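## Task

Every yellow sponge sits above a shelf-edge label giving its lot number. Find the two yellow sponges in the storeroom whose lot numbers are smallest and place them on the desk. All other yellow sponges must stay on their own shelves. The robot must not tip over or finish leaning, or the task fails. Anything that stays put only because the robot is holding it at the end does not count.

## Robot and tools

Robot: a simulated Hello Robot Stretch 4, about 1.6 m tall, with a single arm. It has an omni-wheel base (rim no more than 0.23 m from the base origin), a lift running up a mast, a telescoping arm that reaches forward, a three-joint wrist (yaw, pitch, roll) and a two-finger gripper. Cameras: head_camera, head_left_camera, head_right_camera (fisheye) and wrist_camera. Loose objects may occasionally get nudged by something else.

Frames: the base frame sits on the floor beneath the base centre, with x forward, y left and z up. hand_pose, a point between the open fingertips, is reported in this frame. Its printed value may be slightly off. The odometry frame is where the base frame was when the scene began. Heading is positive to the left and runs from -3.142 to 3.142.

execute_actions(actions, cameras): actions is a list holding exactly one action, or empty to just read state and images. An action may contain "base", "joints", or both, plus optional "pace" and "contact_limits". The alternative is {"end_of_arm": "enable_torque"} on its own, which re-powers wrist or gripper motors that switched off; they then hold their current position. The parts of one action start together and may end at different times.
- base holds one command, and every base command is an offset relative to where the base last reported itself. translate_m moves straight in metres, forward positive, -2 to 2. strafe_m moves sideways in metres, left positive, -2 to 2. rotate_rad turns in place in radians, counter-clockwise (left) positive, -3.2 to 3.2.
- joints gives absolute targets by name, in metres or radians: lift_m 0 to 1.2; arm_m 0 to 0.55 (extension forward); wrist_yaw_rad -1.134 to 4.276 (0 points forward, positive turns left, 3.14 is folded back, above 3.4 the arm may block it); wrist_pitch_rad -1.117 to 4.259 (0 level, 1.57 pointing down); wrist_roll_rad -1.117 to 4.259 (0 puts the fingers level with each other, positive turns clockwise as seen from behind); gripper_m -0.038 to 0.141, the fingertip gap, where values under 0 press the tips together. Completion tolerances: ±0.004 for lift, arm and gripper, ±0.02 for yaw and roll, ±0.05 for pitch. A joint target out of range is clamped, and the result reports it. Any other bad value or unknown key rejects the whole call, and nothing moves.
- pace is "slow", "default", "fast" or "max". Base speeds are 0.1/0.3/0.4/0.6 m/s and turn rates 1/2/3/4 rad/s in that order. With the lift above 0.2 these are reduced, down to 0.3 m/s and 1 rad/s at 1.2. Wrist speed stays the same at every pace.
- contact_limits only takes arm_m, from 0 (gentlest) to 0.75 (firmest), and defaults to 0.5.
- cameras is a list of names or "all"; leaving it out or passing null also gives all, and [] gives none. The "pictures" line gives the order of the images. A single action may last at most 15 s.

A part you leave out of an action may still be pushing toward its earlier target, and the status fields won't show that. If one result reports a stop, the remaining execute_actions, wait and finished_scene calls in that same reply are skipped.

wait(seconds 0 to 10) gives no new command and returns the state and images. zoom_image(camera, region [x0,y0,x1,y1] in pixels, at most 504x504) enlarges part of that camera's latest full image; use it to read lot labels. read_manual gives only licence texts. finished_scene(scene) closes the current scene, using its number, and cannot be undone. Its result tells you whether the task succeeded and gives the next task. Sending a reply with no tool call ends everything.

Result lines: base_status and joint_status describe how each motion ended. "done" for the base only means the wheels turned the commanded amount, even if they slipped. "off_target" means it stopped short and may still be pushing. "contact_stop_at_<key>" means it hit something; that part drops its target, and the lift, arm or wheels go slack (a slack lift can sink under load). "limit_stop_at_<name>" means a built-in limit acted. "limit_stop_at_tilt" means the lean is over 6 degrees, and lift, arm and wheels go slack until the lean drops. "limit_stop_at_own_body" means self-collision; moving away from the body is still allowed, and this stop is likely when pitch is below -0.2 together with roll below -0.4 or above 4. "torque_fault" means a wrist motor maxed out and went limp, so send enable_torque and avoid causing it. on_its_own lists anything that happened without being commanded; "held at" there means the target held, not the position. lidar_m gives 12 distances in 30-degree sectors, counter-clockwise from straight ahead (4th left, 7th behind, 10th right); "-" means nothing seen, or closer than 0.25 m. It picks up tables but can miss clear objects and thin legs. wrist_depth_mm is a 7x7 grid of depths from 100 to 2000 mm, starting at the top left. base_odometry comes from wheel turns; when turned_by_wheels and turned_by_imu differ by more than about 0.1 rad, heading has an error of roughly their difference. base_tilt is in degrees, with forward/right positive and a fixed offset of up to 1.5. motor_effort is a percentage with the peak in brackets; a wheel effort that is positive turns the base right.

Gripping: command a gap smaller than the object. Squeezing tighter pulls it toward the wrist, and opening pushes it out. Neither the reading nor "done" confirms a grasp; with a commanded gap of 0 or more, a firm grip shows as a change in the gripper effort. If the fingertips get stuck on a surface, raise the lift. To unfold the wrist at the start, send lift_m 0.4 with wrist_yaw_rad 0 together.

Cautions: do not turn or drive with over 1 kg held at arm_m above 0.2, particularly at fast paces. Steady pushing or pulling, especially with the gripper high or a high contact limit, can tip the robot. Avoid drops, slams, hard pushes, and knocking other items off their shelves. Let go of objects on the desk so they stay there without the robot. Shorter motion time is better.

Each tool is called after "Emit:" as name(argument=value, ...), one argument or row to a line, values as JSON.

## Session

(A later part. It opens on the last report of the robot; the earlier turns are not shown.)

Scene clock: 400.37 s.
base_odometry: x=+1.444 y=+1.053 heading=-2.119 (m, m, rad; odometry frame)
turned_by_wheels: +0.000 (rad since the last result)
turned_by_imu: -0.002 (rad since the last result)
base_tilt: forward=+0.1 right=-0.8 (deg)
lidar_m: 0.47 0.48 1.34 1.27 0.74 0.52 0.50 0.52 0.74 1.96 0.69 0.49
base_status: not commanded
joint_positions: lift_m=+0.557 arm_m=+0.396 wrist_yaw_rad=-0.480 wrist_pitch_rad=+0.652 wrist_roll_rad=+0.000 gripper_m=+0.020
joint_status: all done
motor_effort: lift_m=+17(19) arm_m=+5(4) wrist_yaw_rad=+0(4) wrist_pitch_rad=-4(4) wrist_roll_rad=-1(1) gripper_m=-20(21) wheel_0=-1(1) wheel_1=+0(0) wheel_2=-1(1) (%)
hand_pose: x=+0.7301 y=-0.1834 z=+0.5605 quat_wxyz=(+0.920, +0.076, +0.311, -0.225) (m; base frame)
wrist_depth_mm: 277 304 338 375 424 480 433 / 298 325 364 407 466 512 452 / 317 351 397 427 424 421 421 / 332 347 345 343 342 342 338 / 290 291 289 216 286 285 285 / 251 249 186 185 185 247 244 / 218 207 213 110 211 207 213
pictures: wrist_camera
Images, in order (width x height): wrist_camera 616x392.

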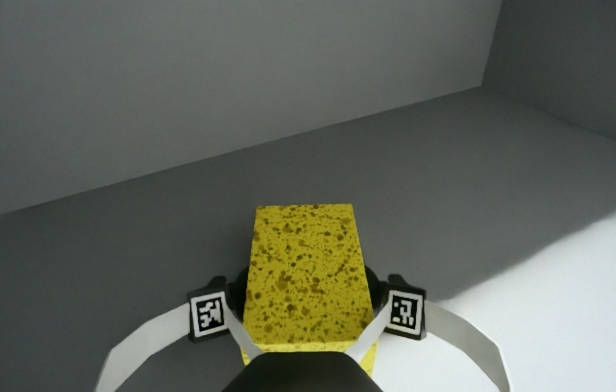

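Emit:
execute_actions(
  actions=[
    {"base": {"strafe_m": 0.27}, "joints": {"lift_m": 0.582, "arm_m": 0.003}, "pace": "max"},
  ],
  cameras=["head_right_camera", "wrist_camera"],
)

Scene clock: 408.03 s.
base_odometry: x=+1.675 y=+0.913 heading=-2.119 (m, m, rad; odometry frame)
turned_by_wheels: +0.000 (rad since the last result)
turned_by_imu: -0.001 (rad since the last result)
base_tilt: forward=+0.1 right=-1.0 (deg)
lidar_m: 0.47 1.45 1.05 1.01 0.74 0.54 0.50 0.53 0.72 1.94 0.68 0.48
base_status: done
joint_positions: lift_m=+0.582 arm_m=+0.004 wrist_yaw_rad=-0.480 wrist_pitch_rad=+0.652 wrist_roll_rad=+0.000 gripper_m=+0.020
joint_status: all done
motor_effort: lift_m=+24(23) arm_m=-5(9) wrist_yaw_rad=+1(1) wrist_pitch_rad=-6(5) wrist_roll_rad=-1(0) gripper_m=-21(18) wheel_0=+1(11) wheel_1=+1(13) wheel_2=-1(0) (%)
hand_pose: x=+0.3378 y=-0.1835 z=+0.5849 quat_wxyz=(+0.920, +0.076, +0.311, -0.225) (m; base frame)
wrist_depth_mm: 585 640 707 788 854 788 691 / 591 647 640 640 634 627 621 / 462 492 484 484 480 530 732 / 377 392 392 402 1078 960 820 / 319 345 917 216 946 931 960 / 332 615 186 185 185 866 904 / 580 404 707 110 759 778 788
pictures: head_right_camera, wrist_camera
Images, in order (width x height): head_right_camera 420x672, wrist_camera 616x392.

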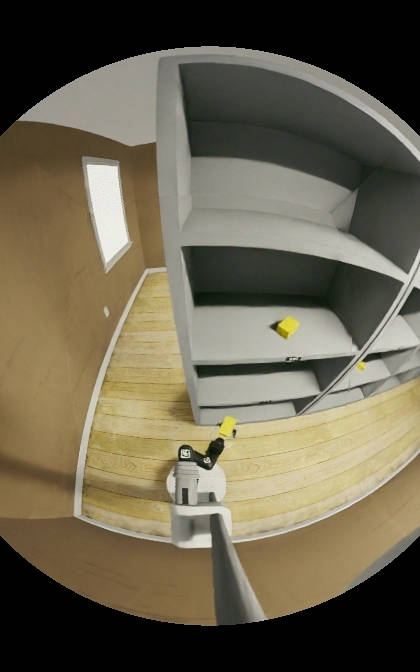

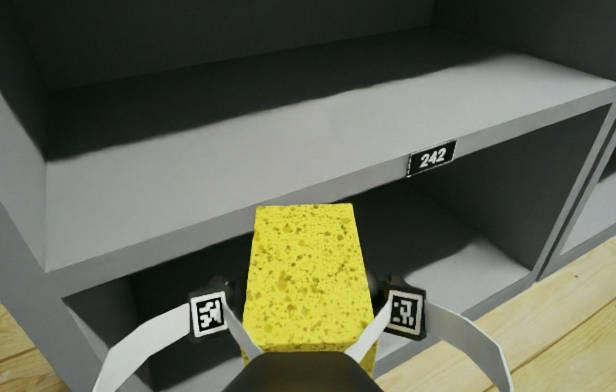

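Emit:
execute_actions(
  actions=[
    {"base": {"strafe_m": 0.39}, "joints": {"lift_m": 0.28}, "pace": "max"},
  ],
  cameras=["head_camera"],
)

Scene clock: 414.53 s.
base_odometry: x=+2.008 y=+0.709 heading=-2.119 (m, m, rad; odometry frame)
turned_by_wheels: +0.000 (rad since the last result)
turned_by_imu: -0.001 (rad since the last result)
base_tilt: forward=+0.1 right=-1.0 (deg)
lidar_m: 2.46 0.91 0.65 0.62 0.64 0.52 0.50 0.53 0.74 1.97 0.68 0.59
base_status: done
joint_positions: lift_m=+0.280 arm_m=+0.004 wrist_yaw_rad=-0.480 wrist_pitch_rad=+0.652 wrist_roll_rad=+0.000 gripper_m=+0.020
joint_status: all done
motor_effort: lift_m=+17(19) arm_m=-5(5) wrist_yaw_rad=+0(1) wrist_pitch_rad=-6(4) wrist_roll_rad=+0(1) gripper_m=-19(19) wheel_0=+1(8) wheel_1=+1(13) wheel_2=-1(0) (%)
hand_pose: x=+0.3378 y=-0.1834 z=+0.2834 quat_wxyz=(+0.920, +0.076, +0.311, -0.225) (m; base frame)
wrist_depth_mm: - 1983 1808 525 377 1008 1025 / 1336 1308 1281 574 413 1042 1025 / 976 991 960 627 459 798 788 / 798 778 788 591 512 647 707 / 654 661 647 214 564 615 634 / 569 559 186 185 185 554 544 / 492 462 480 110 473 466 477
pictures: head_camera
Images, in order (width x height): head_camera 420x560.

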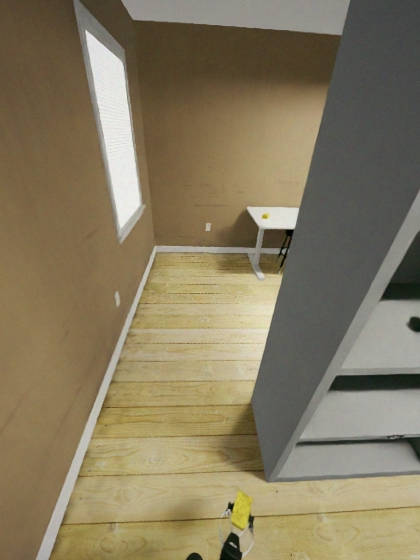

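Emit:
execute_actions(
  actions=[
    {"base": {"translate_m": 1.77}, "joints": {"lift_m": 0.8, "arm_m": 0.2, "wrist_yaw_rad": -0.3}, "pace": "max"},
  ],
  cameras=["head_camera", "wrist_camera"],
)

Scene clock: 432.83 s.
base_odometry: x=+1.086 y=-0.802 heading=-2.119 (m, m, rad; odometry frame)
turned_by_wheels: +0.000 (rad since the last result)
turned_by_imu: -0.008 (rad since the last result)
base_tilt: forward=+0.1 right=-0.9 (deg)
lidar_m: 1.44 0.90 0.64 0.59 0.66 0.90 2.29 0.91 1.19 3.11 0.94 0.90
base_status: done
joint_positions: lift_m=+0.800 arm_m=+0.199 wrist_yaw_rad=-0.300 wrist_pitch_rad=+0.652 wrist_roll_rad=+0.000 gripper_m=+0.020
joint_status: all done
motor_effort: lift_m=+24(30) arm_m=+5(9) wrist_yaw_rad=+0(8) wrist_pitch_rad=-5(4) wrist_roll_rad=-1(1) gripper_m=-21(18) wheel_0=-1(8) wheel_1=+0(7) wheel_2=+0(14) (%)
hand_pose: x=+0.5633 y=-0.1513 z=+0.8029 quat_wxyz=(+0.937, +0.048, +0.317, -0.141) (m; base frame)
wrist_depth_mm: 854 904 960 1025 1078 1060 1042 / 917 991 1060 1138 1229 798 668 / 1008 1060 1160 1205 1397 976 1397 / 1078 1160 1281 1308 1464 1499 1576 / 1205 1281 1336 216 1336 1255 1336 / 1205 1229 185 185 185 1138 1138 / 1042 1008 1008 110 1008 991 1025
pictures: head_camera, wrist_camera
Images, in order (width x height): head_camera 420x560, wrist_camera 616x392.

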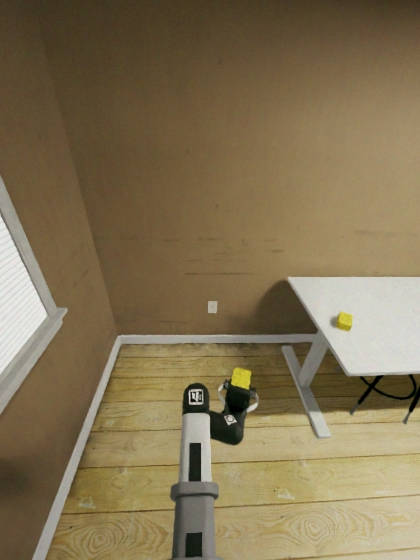

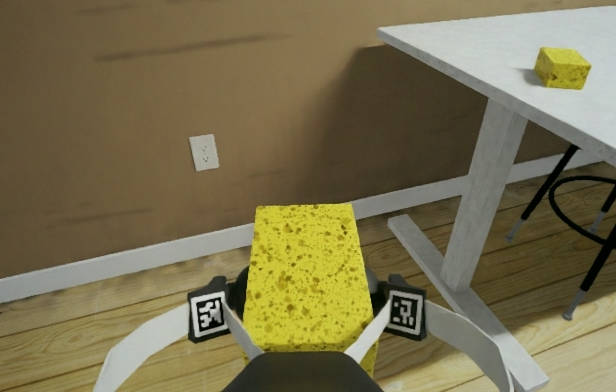

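Emit:
execute_actions(
  actions=[
    {"base": {"strafe_m": -0.61}, "joints": {"arm_m": 0.54, "wrist_yaw_rad": -0.8}, "pace": "max"},
  ],
  cameras=["head_camera", "wrist_camera"],
)

Scene clock: 437.70 s.
base_odometry: x=+0.565 y=-0.484 heading=-2.119 (m, m, rad; odometry frame)
turned_by_wheels: +0.000 (rad since the last result)
turned_by_imu: -0.003 (rad since the last result)
base_tilt: forward=+0.2 right=-0.9 (deg)
lidar_m: 0.65 1.52 1.25 1.18 1.29 0.87 0.80 0.84 1.15 2.99 0.95 0.69
base_status: done
joint_positions: lift_m=+0.800 arm_m=+0.539 wrist_yaw_rad=-0.800 wrist_pitch_rad=+0.652 wrist_roll_rad=+0.000 gripper_m=+0.020
joint_status: all done
motor_effort: lift_m=+24(24) arm_m=+5(6) wrist_yaw_rad=-1(5) wrist_pitch_rad=-5(6) wrist_roll_rad=+0(1) gripper_m=-20(20) wheel_0=+0(10) wheel_1=+0(10) wheel_2=+0(0) (%)
hand_pose: x=+0.8071 y=-0.2254 z=+0.8029 quat_wxyz=(+0.873, +0.124, +0.295, -0.369) (m; base frame)
wrist_depth_mm: 634 732 866 991 1060 1042 1060 / 661 723 732 723 715 707 699 / 549 554 544 539 544 539 535 / 442 439 439 436 433 433 433 / 370 315 366 216 364 359 362 / 304 266 186 186 185 312 319 / 270 264 270 110 267 263 627
pictures: head_camera, wrist_camera
Images, in order (width x height): head_camera 420x560, wrist_camera 616x392.

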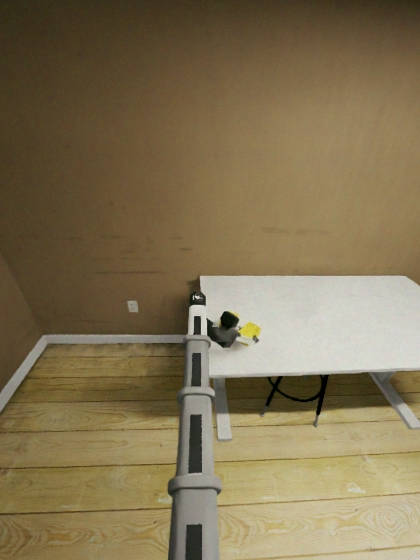

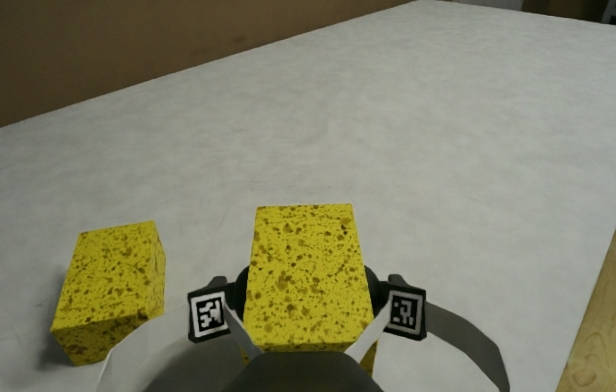

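Emit:
execute_actions(
  actions=[
    {"joints": {"lift_m": 0.745, "gripper_m": 0.033}, "pace": "fast"},
  ],
  cameras=[],
)

Emit:
execute_actions(
  actions=[
    {"joints": {"gripper_m": 0.085}, "pace": "fast"},
  ],
  cameras=["wrist_camera"],
)

Scene clock: 442.90 s.
base_odometry: x=+0.565 y=-0.484 heading=-2.119 (m, m, rad; odometry frame)
turned_by_wheels: +0.000 (rad since the last result)
turned_by_imu: -0.001 (rad since the last result)
base_tilt: forward=+0.1 right=-0.9 (deg)
lidar_m: 1.04 1.51 1.26 1.21 1.30 0.86 0.79 0.85 1.13 3.02 0.95 0.68
base_status: not commanded
joint_positions: lift_m=+0.745 arm_m=+0.539 wrist_yaw_rad=-0.800 wrist_pitch_rad=+0.652 wrist_roll_rad=+0.000 gripper_m=+0.033
joint_status: all done
motor_effort: lift_m=+17(18) arm_m=+5(5) wrist_yaw_rad=+1(0) wrist_pitch_rad=-4(4) wrist_roll_rad=-1(1) gripper_m=-14(21) wheel_0=+0(0) wheel_1=+0(0) wheel_2=+0(0) (%)
hand_pose: x=+0.8071 y=-0.2254 z=+0.7485 quat_wxyz=(+0.873, +0.124, +0.295, -0.369) (m; base frame)
wrist_depth_mm: 627 723 809 842 831 831 820 / 597 585 574 564 569 559 554 / 439 439 433 430 427 424 424 / 327 298 347 343 345 343 342 / 230 250 291 219 289 287 286 / 236 243 188 187 187 247 246 / 220 211 220 110 212 211 220
pictures: none
No camera images: the call's "cameras" was empty. Leave "cameras" out to get every camera's image.

Scene clock: 444.23 s.
base_odometry: x=+0.565 y=-0.484 heading=-2.119 (m, m, rad; odometry frame)
turned_by_wheels: +0.000 (rad since the last result)
turned_by_imu: +0.000 (rad since the last result)
base_tilt: forward=+0.0 right=-1.0 (deg)
lidar_m: 0.65 1.52 1.28 1.22 1.30 0.83 0.81 0.86 1.16 3.01 0.94 0.69
base_status: not commanded
joint_positions: lift_m=+0.745 arm_m=+0.539 wrist_yaw_rad=-0.800 wrist_pitch_rad=+0.652 wrist_roll_rad=+0.000 gripper_m=+0.085
joint_status: all done
motor_effort: lift_m=+17(17) arm_m=+5(5) wrist_yaw_rad=+0(1) wrist_pitch_rad=-5(5) wrist_roll_rad=-1(0) gripper_m=-1(13) wheel_0=+0(0) wheel_1=+0(0) wheel_2=+0(0) (%)
hand_pose: x=+0.8071 y=-0.2254 z=+0.7485 quat_wxyz=(+0.873, +0.124, +0.295, -0.369) (m; base frame)
wrist_depth_mm: 627 723 809 831 831 831 831 / 597 580 574 569 564 559 559 / 442 436 433 430 430 427 424 / 325 297 349 347 345 343 342 / 230 249 291 226 289 289 286 / 238 243 195 195 195 247 246 / 220 213 219 110 216 211 221
pictures: wrist_camera
Images, in order (width x height): wrist_camera 616x392.

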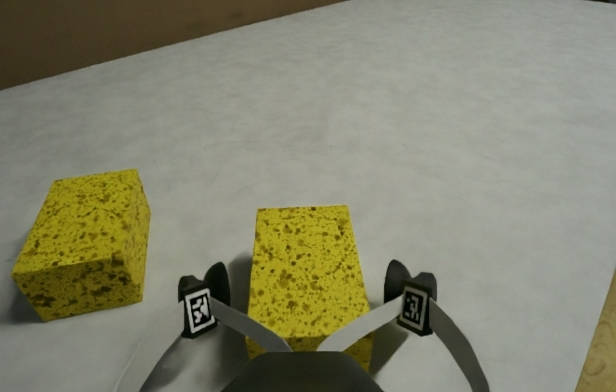

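Both sponges are on the desk. Raising the gripper clear of them before ending the scene.

Emit:
execute_actions(
  actions=[
    {"joints": {"lift_m": 0.84}, "pace": "max"},
  ],
)

Scene clock: 446.67 s.
base_odometry: x=+0.565 y=-0.484 heading=-2.119 (m, m, rad; odometry frame)
turned_by_wheels: +0.000 (rad since the last result)
turned_by_imu: -0.001 (rad since the last result)
base_tilt: forward=+0.0 right=-0.8 (deg)
lidar_m: 0.65 1.52 1.25 1.23 1.30 0.88 0.80 0.83 1.13 3.01 0.96 0.69
base_status: not commanded
joint_positions: lift_m=+0.840 arm_m=+0.539 wrist_yaw_rad=-0.800 wrist_pitch_rad=+0.652 wrist_roll_rad=+0.000 gripper_m=+0.085
joint_status: all done
motor_effort: lift_m=+24(26) arm_m=+5(5) wrist_yaw_rad=+0(1) wrist_pitch_rad=-6(5) wrist_roll_rad=-1(1) gripper_m=+1(3) wheel_0=+0(0) wheel_1=+0(0) wheel_2=+0(1) (%)
hand_pose: x=+0.8071 y=-0.2254 z=+0.8429 quat_wxyz=(+0.873, +0.124, +0.295, -0.369) (m; base frame)
wrist_depth_mm: 627 723 854 1025 1205 1182 - / 661 768 820 831 820 831 809 / 654 634 627 627 627 621 615 / 508 508 508 504 500 500 500 / 424 427 427 424 418 418 415 / 366 310 197 309 196 362 375 / 315 286 319 110 317 309 1008
pictures: head_camera, head_left_camera, head_right_camera, wrist_camera
Images, in order (width x height): head_camera 420x560, head_left_camera 420x672, head_right_camera 420x672, wrist_camera 616x392.

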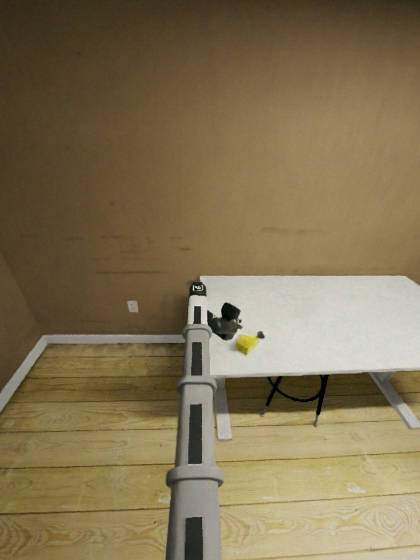

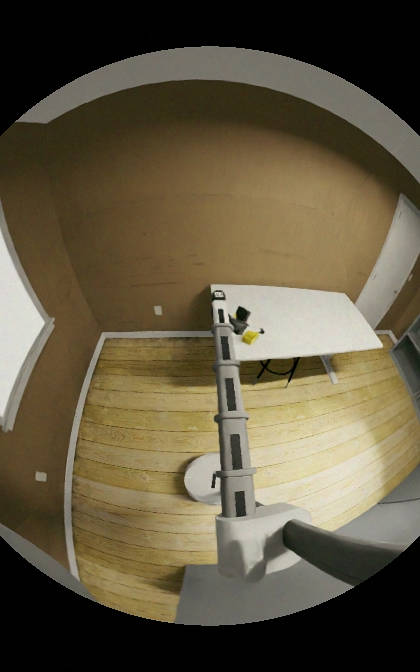

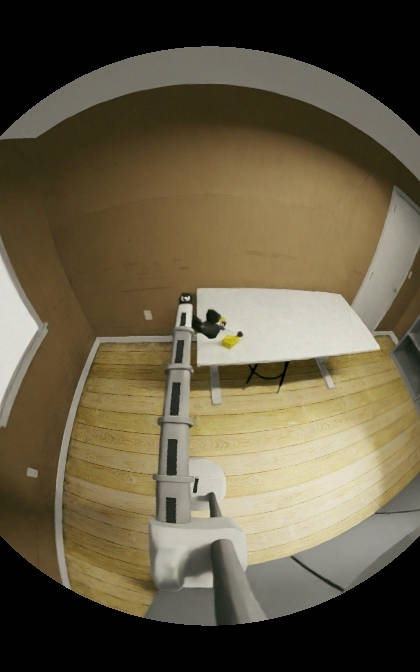

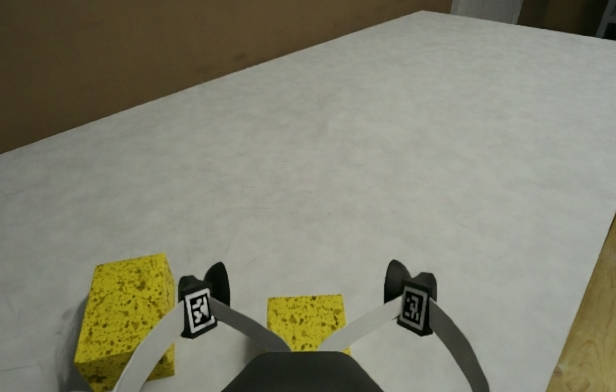

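Emit:
finished_scene(
  scene=1,
)

The scene is finished: the task was done.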